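## Task

Take tube P8 out of the grey source rack RA and seat it fully in well B1 of the white destination rack RB. Do the same with tube H1, seating it in well A3 of RB. If a tube sits about one cap height too high in its RB well, pull it out and look straight down into that well; if something flat is lying in it, seat the tube instead in any well of the red quarantine rack QR. All tubes not named here must end standing in their original wells (moving them in between is allowed). Every rack must end roughly at its starting spot and level on the bench mat (moving them in between is allowed). Nothing counts if the robot is what keeps it in place at the end. When finished, open the gripper, move away, then press DONE once; the job ends when DONE goes down. Do not press DONE while any required change is still wrong.

## Robot and tools

Robot: one FANUC CRX-5iA six-joint arm carrying a Robotiq 2F-140 two-finger gripper. There is only this one arm. Racks: RA grey (source), RB white (destination), QR red (quarantine). None are fixed down. At the start, row A of every rack is the row closest to the arm base, and column 1 is on the left as seen from the base. A DONE button with a lamp sits on the bench; push it until the lamp lights. Touching DONE or its housing still counts as being clear. Loose objects may occasionally get a brief push from outside.

Frame: the scene frame has its origin on the table surface right under the arm base. +z is up, and +y is to the left when looking along +x. The base may be slightly tilted relative to the table. The state line gives end_effector_position in metres and end_effector_quat_wxyz. This position is the point between the finger pads when closed. It can be off from the true hand position, more so at long reach. The fingers point along the gripper's +z and close along its y. Closed fingertips extend about 33 mm past that point; fully open, about 9 mm. Closing pushes the tips roughly 24 mm further out from the arm, so keep that much room above a surface.

execute_actions: the argument actions is a list holding at most one item. An empty list returns the current state and commands nothing. An item with rows is a motion: rows is a list of 1 to 15 rows, and steps (1 to 15, default 15) is how many control steps of 1/30 s it runs. Each row is used for one step; if there are fewer rows than steps, the last row repeats. An item with only steps (up to 300) is a wait that returns once that many steps have passed since the previous result. The optional pictures flag chooses whether camera images come back. A refused call sends nothing.

Each row has 9 numbers in this order: J1 waist, J2 shoulder, J3 elbow, J4 forearm roll, J5 wrist pitch, J6 wrist roll, then gripper position, gripper force_limit, gripper speed. The six joint values are absolute target angles in radians (not offsets), in the same form as the Joint positions line. Stated ranges: J1 -3.491 to 3.491, J2 -3.140 to 3.140, J3 -1.187 to 4.328, J4 -3.316 to 3.316, J5 -3.140 to 3.140, J6 -3.927 to 3.927. A target more than 0.010 rad beyond a range end and further out than the current angle gets the call refused. Real ends can differ by up to 0.010 rad; a target past the real end is clipped there and a 'joint sent to its limit' line may appear (possibly about an earlier action still running).

The last three numbers are each in [-1, 1]. position is absolute: +1 fully open (140 mm), about -0.8 pads touching, -1 closes until blocked. force_limit: about 14 N at -1, 60 N at 0, 107 N at +1. speed: about 30 mm/s at -1, 140 at 0, 250 at +1.

Motion limits: joint target speed caps are 2.62 rad/s (J1, J2), 3.14 (J3), 3.93 (J4 to J6), with 0.5 s ramp-up; joints are synchronised to arrive together. Each step the commanded target stays within a lead of the measured angle: 0.805 rad (J1, J2), 0.966 (J3), 1.21 (J4 to J6). If targets would move the hand more than 70 mm from where it is, all are pulled back toward the measured angles. Between calls the arm keeps heading for the last row sent until it nearly stops or a step is HELD.

Result lines: Joint positions and Joint velocities in column order (rad, rad/s). object_status: 0 moving, 1 blocked while opening, 2 blocked while closing (a grip), 3 reached target or pads met (a thin item may still be held). To grip, send -1 and confirm status 2. Stopped fingers stay put until position changes by at least 0.01 or the object yields. To squeeze harder while at 2, raise force_limit and switch position between -1 and -0.98. position_measured is in counts, 3 fully open to 230 pads together, not linear in mm. 'joint command not followed' means the clearance check altered targets (mounting blocks and posts count as arm). HELD marks steps where the row was not fully sent. Flange force is the controller's estimate of outside force on the gripper, including held weight; it is noisy, worst during acceleration, and may say 'no reading'. MOTOR HOT warns of heat; an OVER-TEMPERATURE FAULT brakes the arm until it cools.

Faults: joint contact torque reaching its limit (147 N m for J1 to J3, 36.8 for J4 to J6, held weight included), or 150 N outside force anywhere on arm, tool or load, stops the arm for 10 s and drops the rest of the call. Avoid hard pushes, slams, drops, slips and knocking anything off the table, which ends the scene.

zoom_image: camera is cam_low (896x504) or cam_wrist (504x504, fisheye, worked out from joint readings); region is [x0, y0, x1, y1] in that camera's pixels from the top-left, at most 504 by 504. Use it to read labels and look into wells.

read_manual: section 'licences' gives licence text only; no motion.

finished_scene: scene is the number of the current scene; it ends that scene permanently, reports whether the job was done, and gives the next task. Release, move clear and press DONE before calling it.

Each tool is called after "Call:" by a JSON object that holds its "method" and its "body".

## Session

Call:
{"method": "execute_actions", "body": {"actions": []}}

Scene clock: 0.00 s of 15600.00 s.
end_effector_position=(+0.1333, +0.5507, +0.3494) position_measured=3 object_status=3 end_effector_quat_wxyz=(+0.105, +0.990, -0.086, -0.040)
Joint positions: [ 1.659  1.006  0.607  0.04  -1.727 -0.24 ]
Joint velocities: [ 0.001 -0.003 -0.    -0.    -0.    -0.001]
Flange force (N, the push that the arm receives, along the gripper's own x y z axes): no reading

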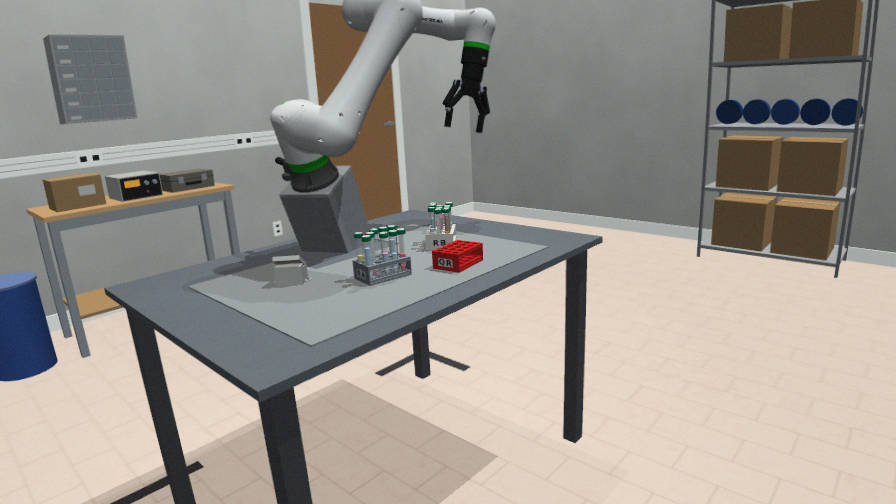

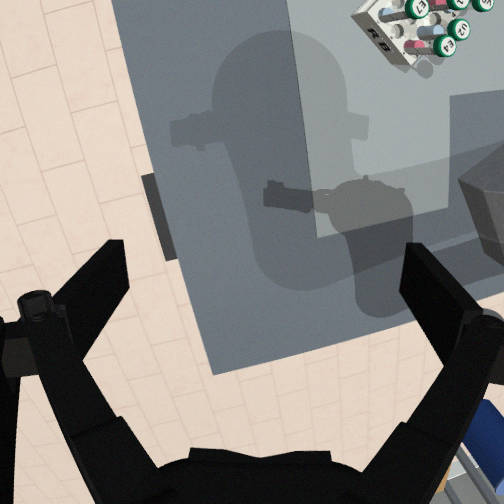

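Call:
{"method": "zoom_image", "body": {"camera": "cam_low", "region": [260,190,500,300]}}

Call:
{"method": "zoom_image", "body": {"camera": "cam_wrist", "region": [334,0,504,100]}}

Region (260, 190, 500, 300) of cam_low's 896x504 image, scaled by 2.100, with more detail than that image has; it fills the top 231 rows of this view, and the rest is white.

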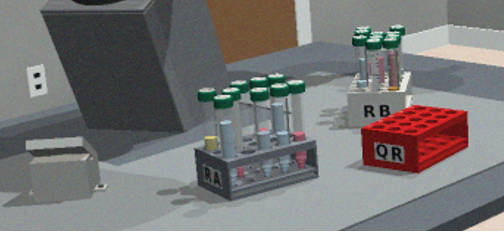

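Region (334, 0, 504, 100) of cam_wrist's 504x504 image, scaled by 2.965, with more detail than that image has; it fills the top 296 rows of this view, and the rest is white.

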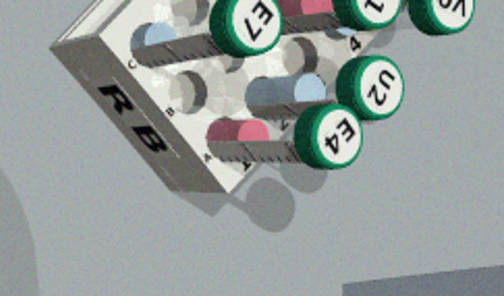

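Call:
{"method": "execute_actions", "body": {"actions": [{"rows":[[0.94,-0.22,-0.655,0.36,-1.325,0,1,0,0]]}], "pictures": false}}

Call:
{"method": "execute_actions", "body": {"actions": [{"steps":120}]}}

Scene clock: 79.67 s of 15600.00 s.
end_effector_position=(+0.2689, +0.4500, +0.3543) position_measured=3 object_status=3 end_effector_quat_wxyz=(+0.084, +0.985, -0.142, -0.043)
Joint positions: [ 1.46   0.757  0.309  0.128 -1.616 -0.173]
Joint velocities: [-0.437 -0.636 -0.765  0.193  0.242  0.145]
Flange force (N, the push that the arm receives, along the gripper's own x y z axes): [2.6 -11.4 -3.8]
Steps of this call (steps 1 to 90: nothing new was sent; then 76.17 s passed at rest; steps 91 to 105: all 15 steps of this action). Readings (joint positions | what the end effector reports):
91: [1.659 1.006 0.607 0.040 -1.727 -0.240] | position_measured=3 object_status=3
92: [1.658 1.003 0.605 0.040 -1.726 -0.239] | position_measured=3 object_status=3
94: [1.640 0.983 0.580 0.049 -1.716 -0.233] | position_measured=3 object_status=3
98: [1.569 0.902 0.483 0.080 -1.677 -0.210] | position_measured=3 object_status=3
105: the state above

Scene clock: 83.67 s of 15600.00 s.
end_effector_position=(+0.3697, +0.0140, +0.2996) position_measured=3 object_status=3 end_effector_quat_wxyz=(-0.000, +0.960, -0.281, +0.000)
Joint positions: [ 0.94  -0.22  -0.655  0.36  -1.325  0.   ]
Joint velocities: [ 0.     0.001 -0.     0.001  0.     0.   ]
Flange force (N, the push that the arm receives, along the gripper's own x y z axes): [-1.2 -5.5 -1.6]
Steps of this call (steps 1 to 60: the robot went on to your last target; steps 61 to 120: nothing new was sent). Readings (joint positions | what the end effector reports):
1: [1.446 0.735 0.283 0.135 -1.608 -0.169] | position_measured=3 object_status=3
2: [1.431 0.713 0.257 0.141 -1.600 -0.164] | position_measured=3 object_status=3
4: [1.403 0.668 0.204 0.154 -1.584 -0.154] | position_measured=3 object_status=3
8: [1.349 0.574 0.103 0.178 -1.553 -0.136] | position_measured=3 object_status=3
120: the state above
The arm was judged still, so your last target was given up. Only a new action makes it travel on or press farther. Fingers that are still opening or closing keep moving.
camera_calibration (this result's frames):
cam_wrist: T_world_to_cam=[[-0.53421, -0.843932, -0.0489824, 0.231493], [-0.789141, 0.477074, 0.386856, 0.176128], [-0.303112, 0.245316, -0.920838, 0.575119], [0, 0, 0, 1]] pos_world=[0.436981, -0.0297478, 0.472794]

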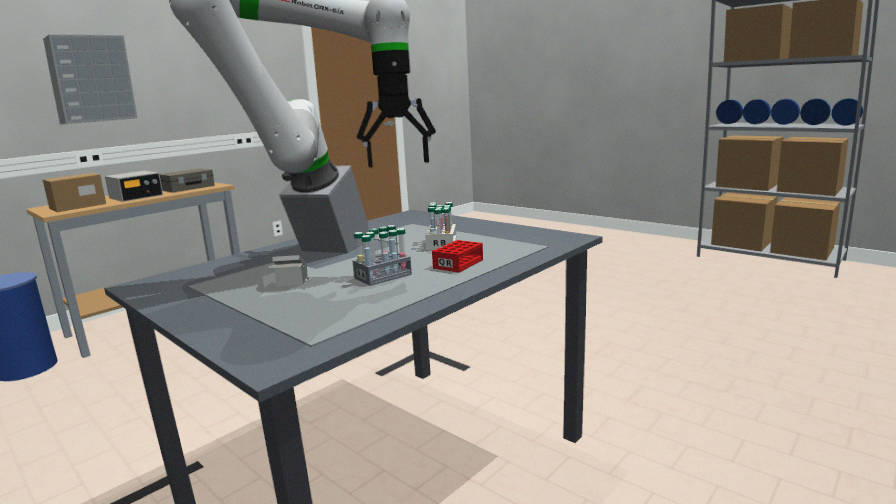

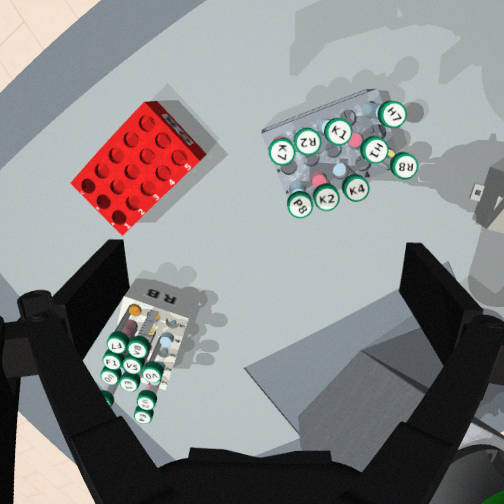

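Call:
{"method": "zoom_image", "body": {"camera": "cam_wrist", "region": [70,270,230,430]}}

Call:
{"method": "zoom_image", "body": {"camera": "cam_wrist", "region": [250,70,430,230]}}

Region (70, 270, 230, 430) of cam_wrist's 504x504 image, scaled by 3.150, with more detail than that image has.

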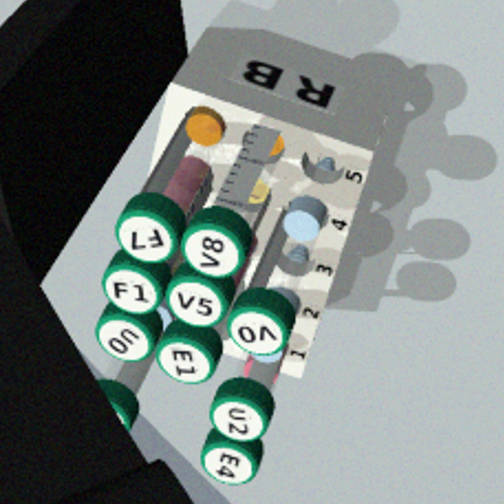

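Region (250, 70, 430, 230) of cam_wrist's 504x504 image, scaled by 2.800, with more detail than that image has.

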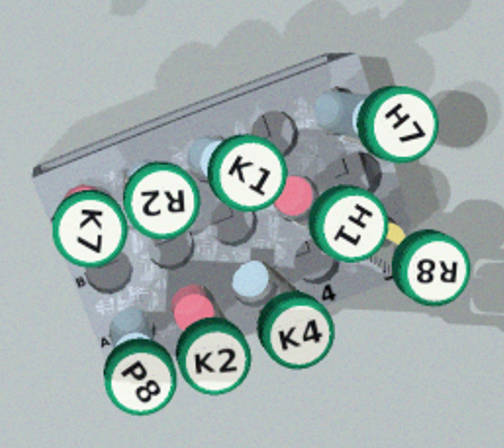

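Call:
{"method": "execute_actions", "body": {"actions": [{"rows":[[0.8643,-0.1964,-0.891,0.4162,-1.0603,-1.206,-0.4,-0.5,0]]}], "pictures": false}}

Call:
{"method": "execute_actions", "body": {"actions": [{"steps":60}]}}

Scene clock: 140.93 s of 15600.00 s.
end_effector_position=(+0.3530, +0.0070, +0.2338) position_measured=104 object_status=0 end_effector_quat_wxyz=(-0.000, +0.788, -0.616, +0.002)
Joint positions: [ 0.891 -0.205 -0.808  0.396 -1.153 -0.782]
Joint velocities: [-0.156  0.048 -0.483  0.115  0.538 -2.46 ]
Flange force (N, the push that the arm receives, along the gripper's own x y z axes): [-4.5 1.7 3.1]
Steps of this call (steps 1 to 90: nothing new was sent; then 53.77 s passed at rest; steps 91 to 105: all 15 steps of this action). Readings (joint positions | what the end effector reports):
91: [0.940 -0.220 -0.655 0.360 -1.325 -0.000] | position_measured=3 object_status=0
92: [0.940 -0.220 -0.656 0.360 -1.324 -0.003] | position_measured=5 object_status=0
94: [0.938 -0.219 -0.662 0.362 -1.317 -0.035] | position_measured=20 object_status=0
98: [0.927 -0.216 -0.694 0.369 -1.281 -0.202] | position_measured=51 object_status=0
105: the state above

Scene clock: 142.93 s of 15600.00 s.
end_effector_position=(+0.3388, +0.0017, +0.1997) position_measured=179 object_status=3 end_effector_quat_wxyz=(+0.000, -0.647, +0.763, +0.000)
Joint positions: [ 0.864 -0.196 -0.891  0.416 -1.06  -1.206]
Joint velocities: [-0.001 -0.    -0.     0.    -0.001 -0.   ]
Flange force (N, the push that the arm receives, along the gripper's own x y z axes): [-7.7 -1.3 -0.1]
Steps of this call (steps 1 to 30: the robot went on to your last target; steps 31 to 60: nothing new was sent). Readings (joint positions | what the end effector reports):
1: [0.886 -0.203 -0.824 0.400 -1.136 -0.862] | position_measured=111 object_status=0
2: [0.881 -0.202 -0.838 0.403 -1.120 -0.934] | position_measured=119 object_status=0
4: [0.874 -0.199 -0.861 0.409 -1.094 -1.053] | position_measured=134 object_status=0
8: [0.865 -0.197 -0.888 0.415 -1.064 -1.189] | position_measured=164 object_status=0
60: the state above
The arm was judged still, so your last target was given up. Only a new action makes it travel on or press farther. Fingers that are still opening or closing keep moving.
camera_calibration (this result's frames):
cam_wrist: T_world_to_cam=[[-0.986368, 0.157117, -0.0489022, 0.351134], [0.126237, 0.913142, 0.387603, -0.114766], [0.105554, 0.376146, -0.920528, 0.338008], [0, 0, 0, 1]] pos_world=[0.325157, -0.0775119, 0.3728]

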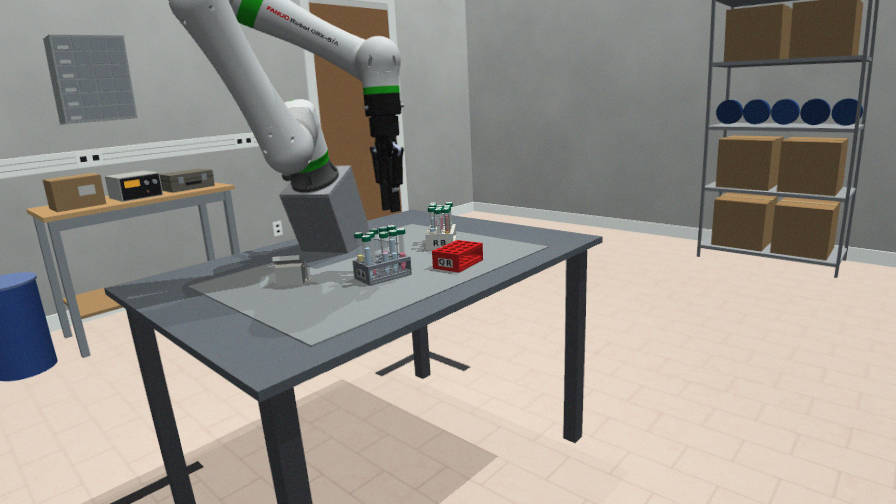

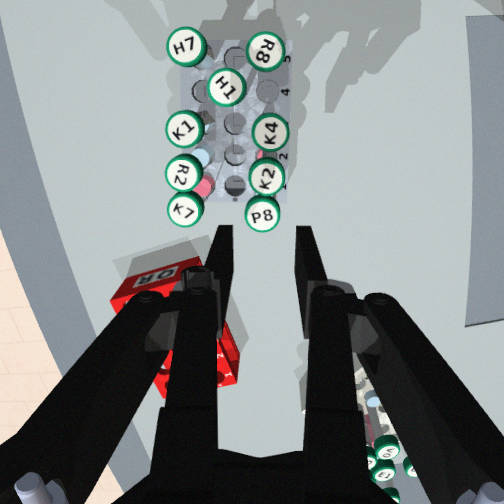

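Call:
{"method": "execute_actions", "body": {"actions": [{"rows":[[0.81,-0.1266,-0.9345,0.4632,-0.9417,-1.228,-0.4,-0.5,0]]}]}}

Scene clock: 162.50 s of 15600.00 s.
end_effector_position=(+0.3407, +0.0014, +0.1658) position_measured=179 object_status=3 end_effector_quat_wxyz=(+0.000, -0.644, +0.765, -0.001)
Joint positions: [ 0.81  -0.127 -0.934  0.463 -0.942 -1.228]
Joint velocities: [-0.     0.001 -0.     0.     0.    -0.   ]
Flange force (N, the push that the arm receives, along the gripper's own x y z axes): [-6.9 0.4 -0.2]
Steps of this call (steps 1 to 90: nothing new was sent; then 16.07 s passed at rest; steps 91 to 105: all 15 steps of this action). Readings (joint positions | what the end effector reports):
91: [0.864 -0.196 -0.891 0.416 -1.060 -1.206] | position_measured=179 object_status=3
92: [0.863 -0.194 -0.892 0.417 -1.057 -1.207] | position_measured=179 object_status=3
94: [0.849 -0.176 -0.904 0.430 -1.025 -1.212] | position_measured=179 object_status=3
98: [0.812 -0.129 -0.933 0.461 -0.946 -1.227] | position_measured=179 object_status=3
105: the state above
camera_calibration (this result's frames):
cam_wrist: T_world_to_cam=[[-0.985295, 0.163326, -0.0501801, 0.351198], [0.131645, 0.91289, 0.386395, -0.103258], [0.108917, 0.374107, -0.920967, 0.305658], [0, 0, 0, 1]] pos_world=[0.326336, -0.0774449, 0.339022]

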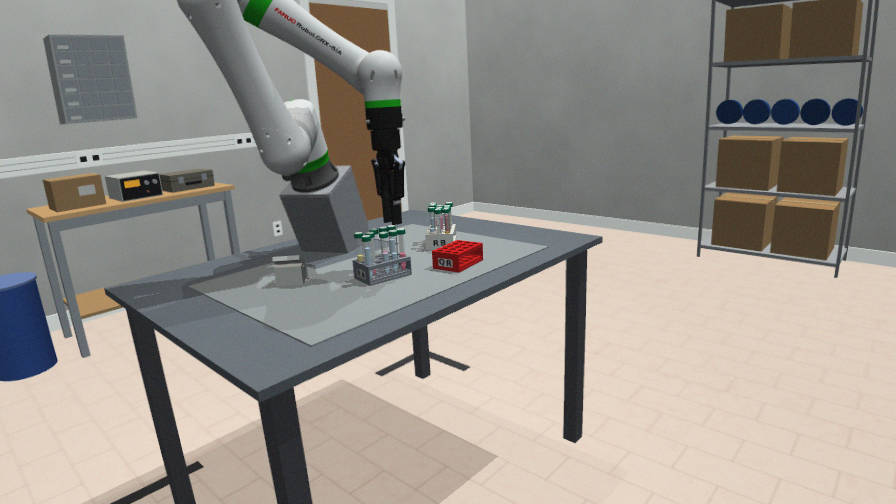

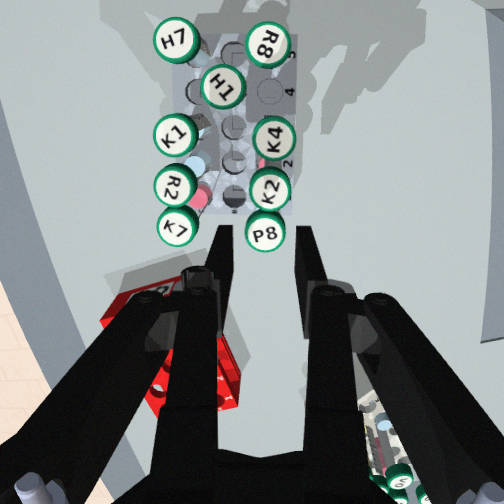

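Call:
{"method": "execute_actions", "body": {"actions": [{"rows":[[0.785,-0.094,-0.9535,0.485,-0.887,-1.24,-0.4,-0.5,0]]}]}}

Call:
{"method": "zoom_image", "body": {"camera": "cam_low", "region": [340,190,440,290]}}

Scene clock: 175.60 s of 15600.00 s.
end_effector_position=(+0.3400, +0.0017, +0.1504) position_measured=179 object_status=3 end_effector_quat_wxyz=(+0.000, -0.643, +0.766, +0.001)
Joint positions: [ 0.785 -0.094 -0.953  0.485 -0.887 -1.24 ]
Joint velocities: [-0.001  0.    -0.     0.001  0.001  0.   ]
Flange force (N, the push that the arm receives, along the gripper's own x y z axes): [-7.6 -0.2 0.5]
Steps of this call (steps 1 to 15: the robot went on to your last target; steps 16 to 90: nothing new was sent; then 9.60 s passed at rest; steps 91 to 105: all 15 steps of this action). Readings (joint positions | what the end effector reports):
91: [0.810 -0.127 -0.935 0.463 -0.942 -1.228] | position_measured=179 object_status=3
92: [0.808 -0.125 -0.936 0.465 -0.938 -1.229] | position_measured=179 object_status=3
94: [0.796 -0.108 -0.945 0.476 -0.911 -1.235] | position_measured=179 object_status=3
98: [0.785 -0.094 -0.953 0.485 -0.888 -1.240] | position_measured=179 object_status=3
105: the state above
camera_calibration (this result's frames):
cam_wrist: T_world_to_cam=[[-0.98486, 0.166561, -0.0480462, 0.349253], [0.135232, 0.911595, 0.388211, -0.098949], [0.10846, 0.375836, -0.920317, 0.291555], [0, 0, 0, 1]] pos_world=[0.325724, -0.0775473, 0.323516]

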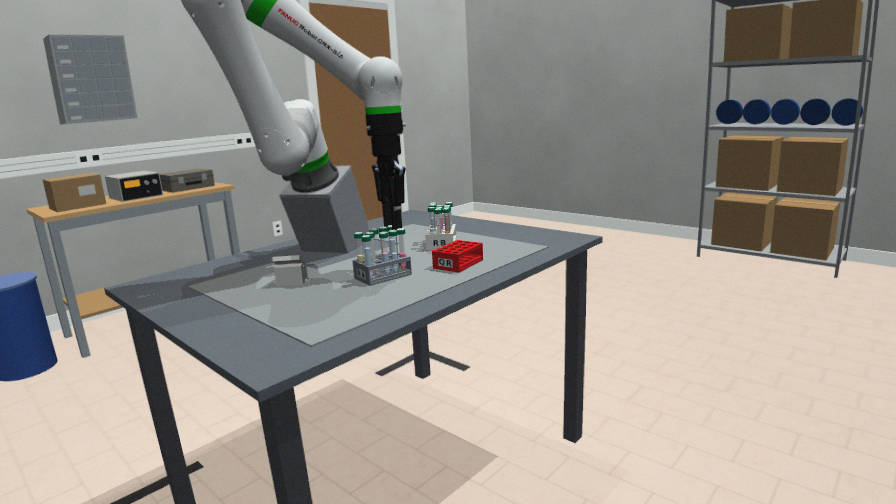

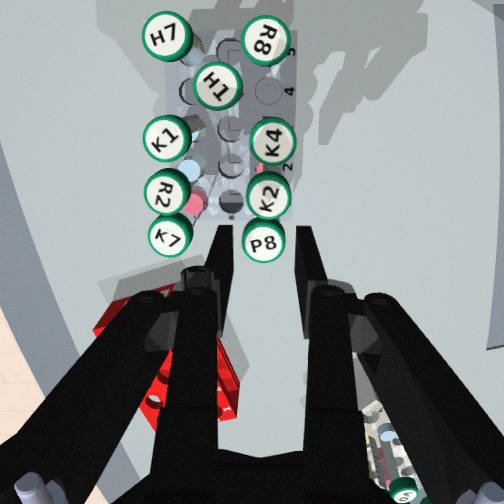

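Region (340, 190, 440, 290) of cam_low's 896x504 image, scaled by 5.040, with more detail than that image has.

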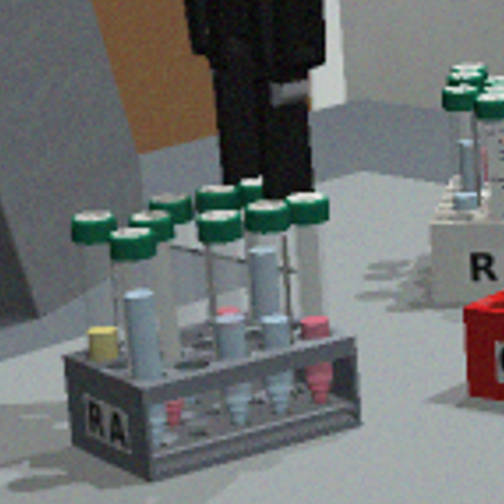

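Call:
{"method": "execute_actions", "body": {"actions": [{"rows":[[0.765,-0.068,-0.967,0.503,-0.844,-1.249,-0.4,-0.5,0]]}], "pictures": false}}

Call:
{"method": "execute_actions", "body": {"actions": [{"rows":[[0.765,-0.068,-0.967,0.503,-0.844,-1.249,-1,-0.5,-0.5]]}]}}

Scene clock: 185.80 s of 15600.00 s.
end_effector_position=(+0.3395, +0.0022, +0.1388) position_measured=179 object_status=3 end_effector_quat_wxyz=(+0.001, -0.643, +0.766, +0.002)
Joint positions: [ 0.765 -0.068 -0.967  0.503 -0.844 -1.249]
Joint velocities: [-0.    -0.001 -0.001  0.001 -0.     0.   ]
Flange force (N, the push that the arm receives, along the gripper's own x y z axes): [-7.5 -1.4 1.5]
Steps of this call (steps 1 to 15: the robot went on to your last target; steps 16 to 90: nothing new was sent; then 6.70 s passed at rest; steps 91 to 105: all 15 steps of this action). Readings (joint positions | what the end effector reports):
91: [0.785 -0.094 -0.954 0.485 -0.887 -1.240] | position_measured=179 object_status=3
92: [0.783 -0.092 -0.954 0.487 -0.883 -1.241] | position_measured=179 object_status=3
94: [0.772 -0.077 -0.962 0.497 -0.859 -1.246] | position_measured=179 object_status=3
98: [0.765 -0.068 -0.967 0.503 -0.845 -1.249] | position_measured=179 object_status=3
105: the state above

Scene clock: 186.30 s of 15600.00 s.
end_effector_position=(+0.3395, +0.0022, +0.1388) position_measured=199 object_status=2 end_effector_quat_wxyz=(+0.001, -0.643, +0.766, +0.002)
Joint positions: [ 0.765 -0.068 -0.967  0.503 -0.844 -1.249]
Joint velocities: [ 0.001 -0.001  0.     0.001  0.    -0.   ]
Flange force (N, the push that the arm receives, along the gripper's own x y z axes): [-7.8 -0.6 -0.8]
Steps of this call (steps 1 to 15: all 15 steps of this action). Readings (joint positions | what the end effector reports):
1: [0.765 -0.068 -0.967 0.503 -0.844 -1.249] | position_measured=179 object_status=0
2: [0.765 -0.068 -0.967 0.503 -0.844 -1.249] | position_measured=180 object_status=0
4: [0.765 -0.068 -0.967 0.503 -0.844 -1.249] | position_measured=189 object_status=0
8: [0.765 -0.068 -0.967 0.503 -0.844 -1.249] | position_measured=199 object_status=0
15: the state above
camera_calibration (this result's frames):
cam_wrist: T_world_to_cam=[[-0.984663, 0.168286, -0.046035, 0.347739], [0.137262, 0.9101, 0.390995, -0.0959353], [0.107695, 0.378679, -0.919241, 0.28083], [0, 0, 0, 1]] pos_world=[0.32533, -0.0775531, 0.311669]

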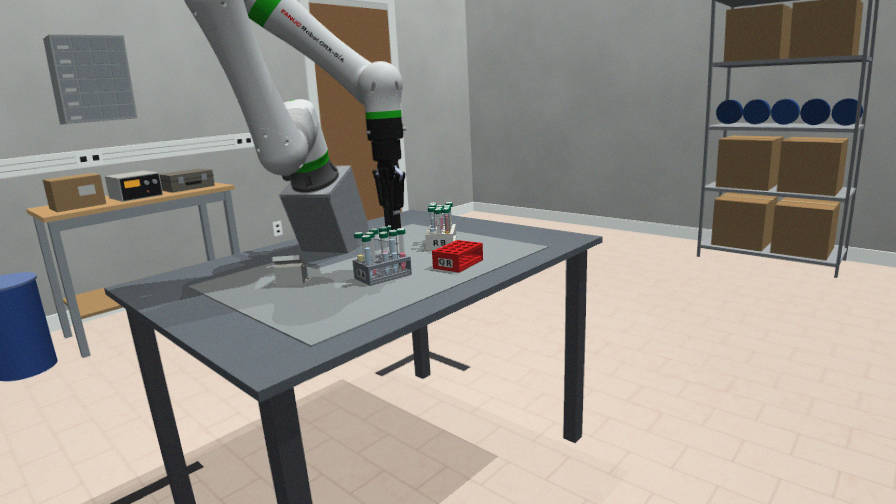

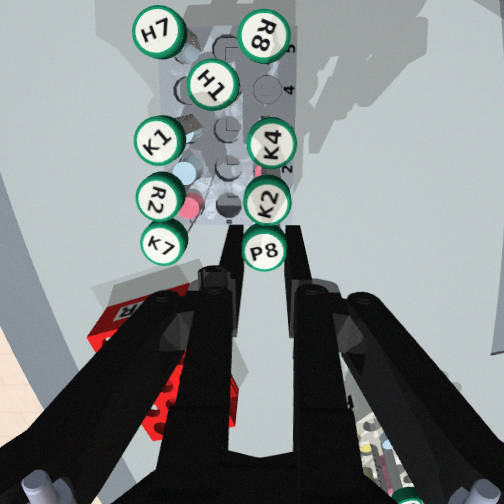

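Call:
{"method": "execute_actions", "body": {"actions": [{"rows":[[0.81,-0.1266,-0.9345,0.4632,-0.9417,-1.228,-1,-0.5,0]],"steps":10}], "pictures": false}}

Call:
{"method": "execute_actions", "body": {"actions": [{"rows":[[0.8643,-0.1964,-0.891,0.4162,-1.0603,-1.206,-1,-0.5,0]],"steps":12}], "pictures": false}}

Call:
{"method": "execute_actions", "body": {"actions": [{"rows":[[0.97,-0.3,-0.72,0.36,-1.325,-1.3,-1,-0.5,0]]}], "pictures": false}}

Call:
{"method": "execute_actions", "body": {"actions": [{"rows":[[1.5393,0.3122,-0.457,0.2103,-1.1491,-2.457,-1,-0.5,0]]}], "pictures": false}}

Call:
{"method": "execute_actions", "body": {"actions": [{"steps":50}]}}

Scene clock: 215.30 s of 15600.00 s.
end_effector_position=(+0.3406, +0.0014, +0.1656) position_measured=199 object_status=2 end_effector_quat_wxyz=(+0.000, -0.644, +0.765, -0.001)
Joint positions: [ 0.81  -0.126 -0.935  0.463 -0.941 -1.228]
Joint velocities: [ 0.003 -0.003  0.003 -0.003 -0.009  0.002]
Flange force (N, the push that the arm receives, along the gripper's own x y z axes): [-6.7 -2.9 -1.6]
Steps of this call (steps 1 to 15: the robot went on to your last target; steps 16 to 90: nothing new was sent; then 25.67 s passed at rest; steps 91 to 100: all 10 steps of this action). Readings (joint positions | what the end effector reports):
91: [0.765 -0.068 -0.967 0.503 -0.844 -1.249] | position_measured=199 object_status=2
92: [0.766 -0.070 -0.966 0.502 -0.847 -1.249] | position_measured=199 object_status=2
94: [0.780 -0.089 -0.956 0.489 -0.879 -1.242] | position_measured=199 object_status=2
98: [0.809 -0.126 -0.935 0.464 -0.940 -1.228] | position_measured=199 object_status=2
100: the state above

Scene clock: 215.70 s of 15600.00 s.
end_effector_position=(+0.3388, +0.0017, +0.1996) position_measured=199 object_status=2 end_effector_quat_wxyz=(+0.000, -0.647, +0.763, +0.000)
Joint positions: [ 0.864 -0.196 -0.891  0.416 -1.06  -1.206]
Joint velocities: [ 0.001 -0.002  0.002 -0.001 -0.003  0.001]
Flange force (N, the push that the arm receives, along the gripper's own x y z axes): [-6.1 2.2 0.6]
Steps of this call (steps 1 to 12: all 12 steps of this action). Readings (joint positions | what the end effector reports):
1: [0.810 -0.126 -0.935 0.463 -0.942 -1.228] | position_measured=199 object_status=2
2: [0.811 -0.129 -0.933 0.462 -0.945 -1.227] | position_measured=199 object_status=2
4: [0.826 -0.147 -0.922 0.449 -0.977 -1.222] | position_measured=199 object_status=2
8: [0.862 -0.194 -0.892 0.418 -1.056 -1.207] | position_measured=199 object_status=2
12: the state above

Scene clock: 216.20 s of 15600.00 s.
end_effector_position=(+0.3524, +0.0063, +0.2961) position_measured=199 object_status=2 end_effector_quat_wxyz=(+0.012, -0.603, +0.798, +0.001)
Joint positions: [ 0.97  -0.3   -0.72   0.36  -1.325 -1.3  ]
Joint velocities: [ 0.001 -0.002  0.005 -0.    -0.006 -0.002]
Flange force (N, the push that the arm receives, along the gripper's own x y z axes): [-8.4 -0.4 -1.9]
Steps of this call (steps 1 to 15: all 15 steps of this action). Readings (joint positions | what the end effector reports):
1: [0.864 -0.196 -0.891 0.416 -1.060 -1.206] | position_measured=199 object_status=2
2: [0.866 -0.198 -0.889 0.415 -1.064 -1.207] | position_measured=199 object_status=2
4: [0.878 -0.210 -0.869 0.409 -1.095 -1.220] | position_measured=199 object_status=2
8: [0.934 -0.265 -0.778 0.379 -1.235 -1.269] | position_measured=199 object_status=2
15: the state above

Scene clock: 216.70 s of 15600.00 s.
end_effector_position=(+0.3324, +0.1461, +0.2983) position_measured=199 object_status=2 end_effector_quat_wxyz=(+0.009, -0.506, +0.862, +0.012)
Joint positions: [ 1.207 -0.045 -0.611  0.298 -1.25  -1.782]
Joint velocities: [ 0.599  0.644  0.277 -0.157  0.18  -1.213]
Flange force (N, the push that the arm receives, along the gripper's own x y z axes): [-5.8 0.3 -2.5]
Steps of this call (steps 1 to 15: all 15 steps of this action). Readings (joint positions | what the end effector reports):
1: [0.970 -0.300 -0.720 0.360 -1.325 -1.300] | position_measured=199 object_status=2
2: [0.972 -0.298 -0.719 0.360 -1.324 -1.303] | position_measured=199 object_status=2
4: [0.987 -0.281 -0.712 0.355 -1.318 -1.335] | position_measured=199 object_status=2
8: [1.063 -0.199 -0.677 0.335 -1.293 -1.490] | position_measured=199 object_status=2
15: the state above

Scene clock: 218.37 s of 15600.00 s.
end_effector_position=(+0.2260, +0.3166, +0.2745) position_measured=199 object_status=2 end_effector_quat_wxyz=(+0.000, -0.348, +0.937, +0.000)
Joint positions: [ 1.539  0.312 -0.457  0.21  -1.149 -2.457]
Joint velocities: [ 0.001 -0.002 -0.001 -0.     0.     0.   ]
Flange force (N, the push that the arm receives, along the gripper's own x y z axes): [-3.4 6.4 1.3]
Steps of this call (steps 1 to 45: the robot went on to your last target; steps 46 to 50: nothing new was sent). Readings (joint positions | what the end effector reports):
1: [1.227 -0.023 -0.601 0.292 -1.244 -1.823] | position_measured=199 object_status=2
2: [1.247 -0.001 -0.592 0.287 -1.238 -1.864] | position_measured=199 object_status=2
4: [1.288 0.042 -0.573 0.276 -1.225 -1.946] | position_measured=199 object_status=2
8: [1.368 0.128 -0.536 0.255 -1.201 -2.109] | position_measured=199 object_status=2
50: the state above
The arm was judged still, so your last target was given up. Only a new action makes it travel on or press farther. Fingers that are still opening or closing keep moving.
camera_calibration (this result's frames):
cam_wrist: T_world_to_cam=[[-0.656937, 0.752382, -0.0485207, -0.0689643], [0.682002, 0.620454, 0.387181, -0.449906], [0.321413, 0.221262, -0.920726, 0.300679], [0, 0, 0, 1]] pos_world=[0.164889, 0.264505, 0.447692]

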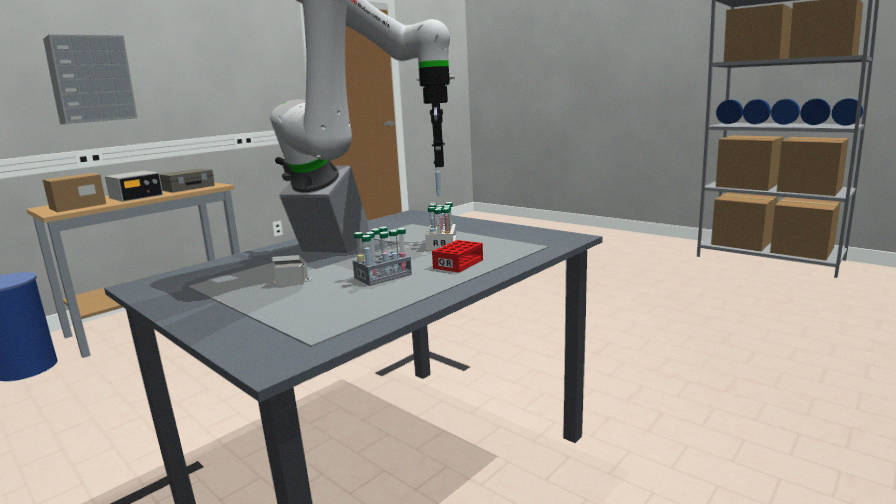

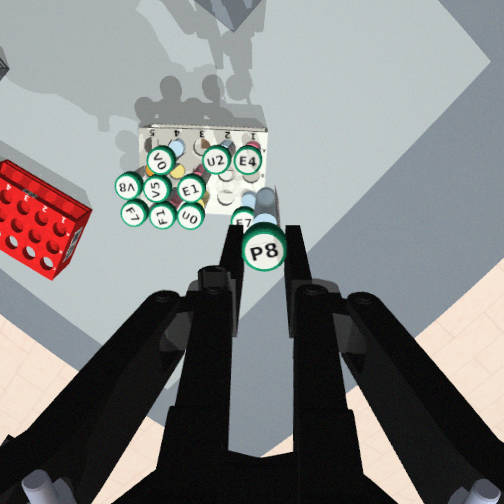

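Call:
{"method": "execute_actions", "body": {"actions": [{"rows":[[1.4755,0.3839,-0.5761,0.2615,-0.9538,-2.457,-1,-0.5,0]]}]}}

Scene clock: 239.87 s of 15600.00 s.
end_effector_position=(+0.2367, +0.3043, +0.1997) position_measured=199 object_status=2 end_effector_quat_wxyz=(+0.000, -0.351, +0.936, +0.000)
Joint positions: [ 1.476  0.384 -0.576  0.262 -0.954 -2.457]
Joint velocities: [-0.001  0.002 -0.002  0.     0.001 -0.   ]
Flange force (N, the push that the arm receives, along the gripper's own x y z axes): [-7.9 7.8 0.2]
Steps of this call (steps 1 to 90: nothing new was sent; then 18.00 s passed at rest; steps 91 to 105: all 15 steps of this action). Readings (joint positions | what the end effector reports):
91: [1.539 0.312 -0.457 0.210 -1.149 -2.457] | position_measured=199 object_status=2
92: [1.539 0.313 -0.459 0.211 -1.145 -2.457] | position_measured=199 object_status=2
94: [1.529 0.325 -0.478 0.219 -1.114 -2.457] | position_measured=199 object_status=2
98: [1.487 0.371 -0.555 0.252 -0.989 -2.457] | position_measured=199 object_status=2
105: the state above
camera_calibration (this result's frames):
cam_wrist: T_world_to_cam=[[-0.660642, 0.749146, -0.0482989, -0.0544864], [0.678908, 0.623681, 0.387436, -0.420843], [0.320369, 0.223166, -0.920631, 0.230706], [0, 0, 0, 1]] pos_world=[0.175807, 0.251805, 0.372813]

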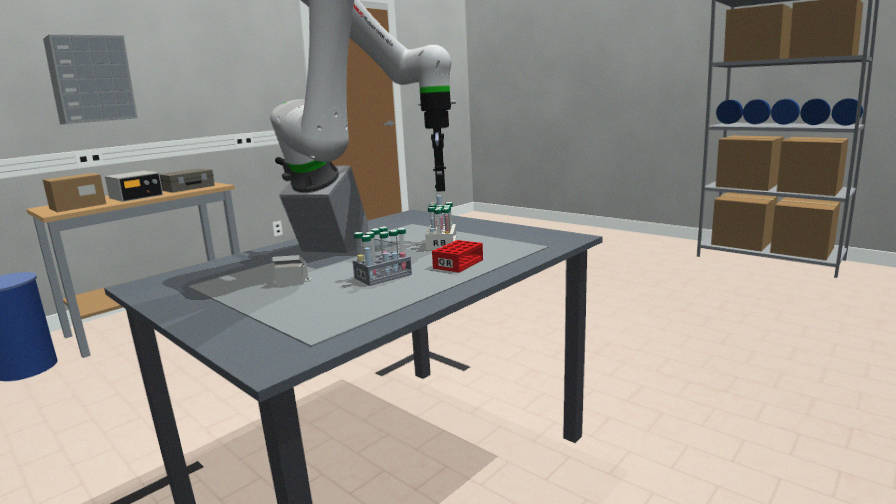

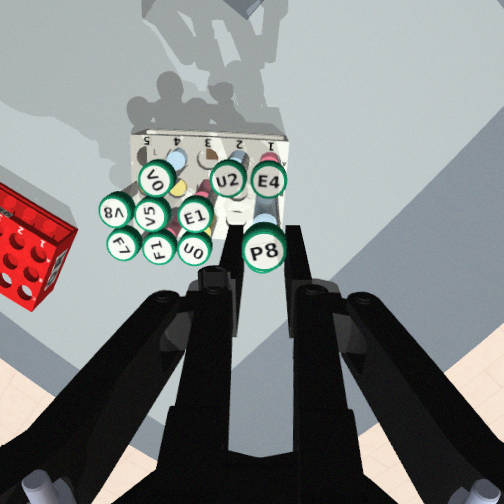

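Call:
{"method": "execute_actions", "body": {"actions": [{"rows":[[1.458,0.434,-0.6095,0.288,-0.872,-2.476,-1,-0.5,0]]}]}}

Scene clock: 253.77 s of 15600.00 s.
end_effector_position=(+0.2371, +0.3041, +0.1692) position_measured=199 object_status=2 end_effector_quat_wxyz=(+0.000, -0.350, +0.937, -0.001)
Joint positions: [ 1.458  0.434 -0.609  0.288 -0.872 -2.476]
Joint velocities: [-0.001 -0.    -0.001 -0.    -0.001 -0.   ]
Flange force (N, the push that the arm receives, along the gripper's own x y z axes): [-3.7 6.7 2.0]
Steps of this call (steps 1 to 15: the robot went on to your last target; steps 16 to 90: nothing new was sent; then 10.40 s passed at rest; steps 91 to 105: all 15 steps of this action). Readings (joint positions | what the end effector reports):
91: [1.475 0.384 -0.576 0.262 -0.954 -2.457] | position_measured=199 object_status=2
92: [1.475 0.386 -0.577 0.262 -0.950 -2.458] | position_measured=199 object_status=2
94: [1.468 0.405 -0.590 0.273 -0.919 -2.465] | position_measured=199 object_status=2
98: [1.458 0.433 -0.609 0.288 -0.873 -2.476] | position_measured=199 object_status=2
105: the state above
camera_calibration (this result's frames):
cam_wrist: T_world_to_cam=[[-0.65975, 0.74983, -0.0498539, -0.055715], [0.679235, 0.623389, 0.387332, -0.409177], [0.321511, 0.22168, -0.920591, 0.202761], [0, 0, 0, 1]] pos_world=[0.17598, 0.251905, 0.34237]

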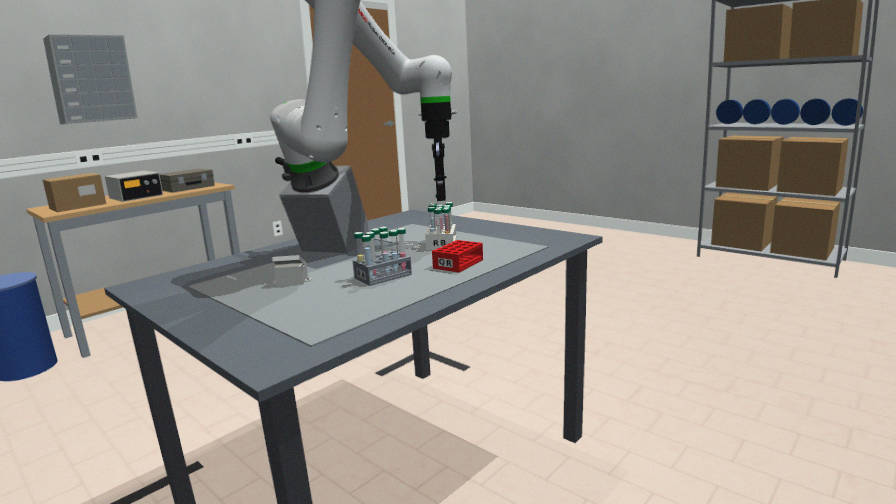

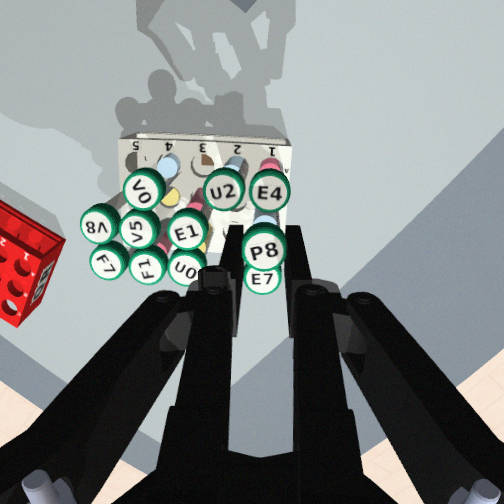

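Call:
{"method": "execute_actions", "body": {"actions": [{"rows":[[1.447,0.47,-0.629,0.307,-0.817,-2.49,-1,-0.5,0]]}], "pictures": false}}

Call:
{"method": "execute_actions", "body": {"actions": [{"rows":[[1.4415,0.488,-0.6368,0.3165,-0.792,-2.497,-1,-0.5,0]]}]}}

Scene clock: 261.23 s of 15600.00 s.
end_effector_position=(+0.2365, +0.3045, +0.1493) position_measured=199 object_status=2 end_effector_quat_wxyz=(+0.000, -0.351, +0.937, -0.000)
Joint positions: [ 1.447  0.47  -0.629  0.307 -0.817 -2.49 ]
Joint velocities: [-0.     0.     0.001 -0.    -0.     0.001]
Flange force (N, the push that the arm receives, along the gripper's own x y z axes): [-3.2 6.4 3.2]
Steps of this call (steps 1 to 15: the robot went on to your last target; steps 16 to 90: nothing new was sent; then 3.97 s passed at rest; steps 91 to 105: all 15 steps of this action). Readings (joint positions | what the end effector reports):
91: [1.458 0.434 -0.610 0.288 -0.872 -2.476] | position_measured=199 object_status=2
92: [1.457 0.436 -0.611 0.289 -0.868 -2.477] | position_measured=199 object_status=2
94: [1.452 0.454 -0.621 0.299 -0.841 -2.484] | position_measured=199 object_status=2
98: [1.447 0.470 -0.629 0.307 -0.818 -2.490] | position_measured=199 object_status=2
105: the state above

Scene clock: 261.73 s of 15600.00 s.
end_effector_position=(+0.2362, +0.3047, +0.1400) position_measured=199 object_status=2 end_effector_quat_wxyz=(-0.000, -0.351, +0.937, -0.000)
Joint positions: [ 1.442  0.488 -0.637  0.316 -0.792 -2.497]
Joint velocities: [ 0.     0.    -0.     0.    -0.001  0.   ]
Flange force (N, the push that the arm receives, along the gripper's own x y z axes): [-3.7 6.3 3.2]
Steps of this call (steps 1 to 15: all 15 steps of this action). Readings (joint positions | what the end effector reports):
1: [1.447 0.470 -0.629 0.307 -0.817 -2.490] | position_measured=199 object_status=2
2: [1.446 0.472 -0.630 0.308 -0.814 -2.491] | position_measured=199 object_status=2
4: [1.443 0.484 -0.635 0.314 -0.798 -2.495] | position_measured=199 object_status=2
8: [1.442 0.488 -0.637 0.316 -0.792 -2.497] | position_measured=199 object_status=2
15: the state above
camera_calibration (this result's frames):
cam_wrist: T_world_to_cam=[[-0.660395, 0.749308, -0.0491524, -0.0580305], [0.679158, 0.623928, 0.386598, -0.397684], [0.320349, 0.221925, -0.920938, 0.176284], [0, 0, 0, 1]] pos_world=[0.175295, 0.252487, 0.313238]

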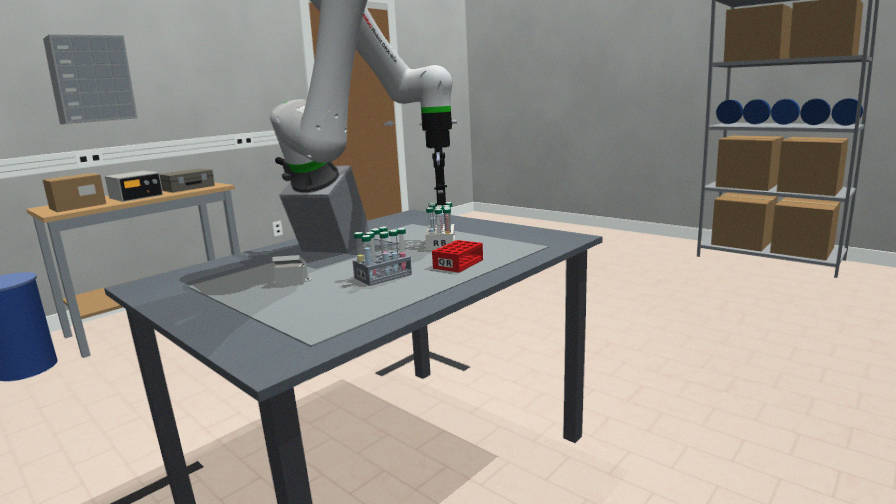

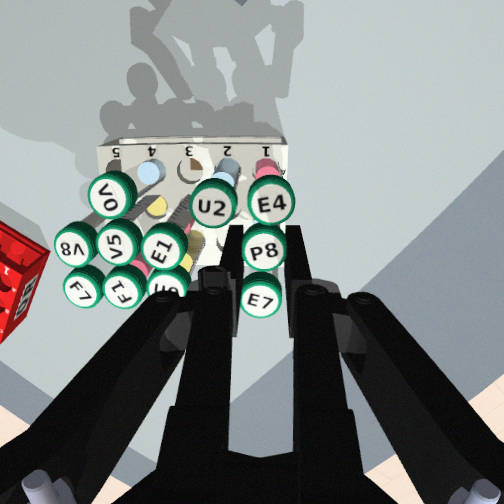

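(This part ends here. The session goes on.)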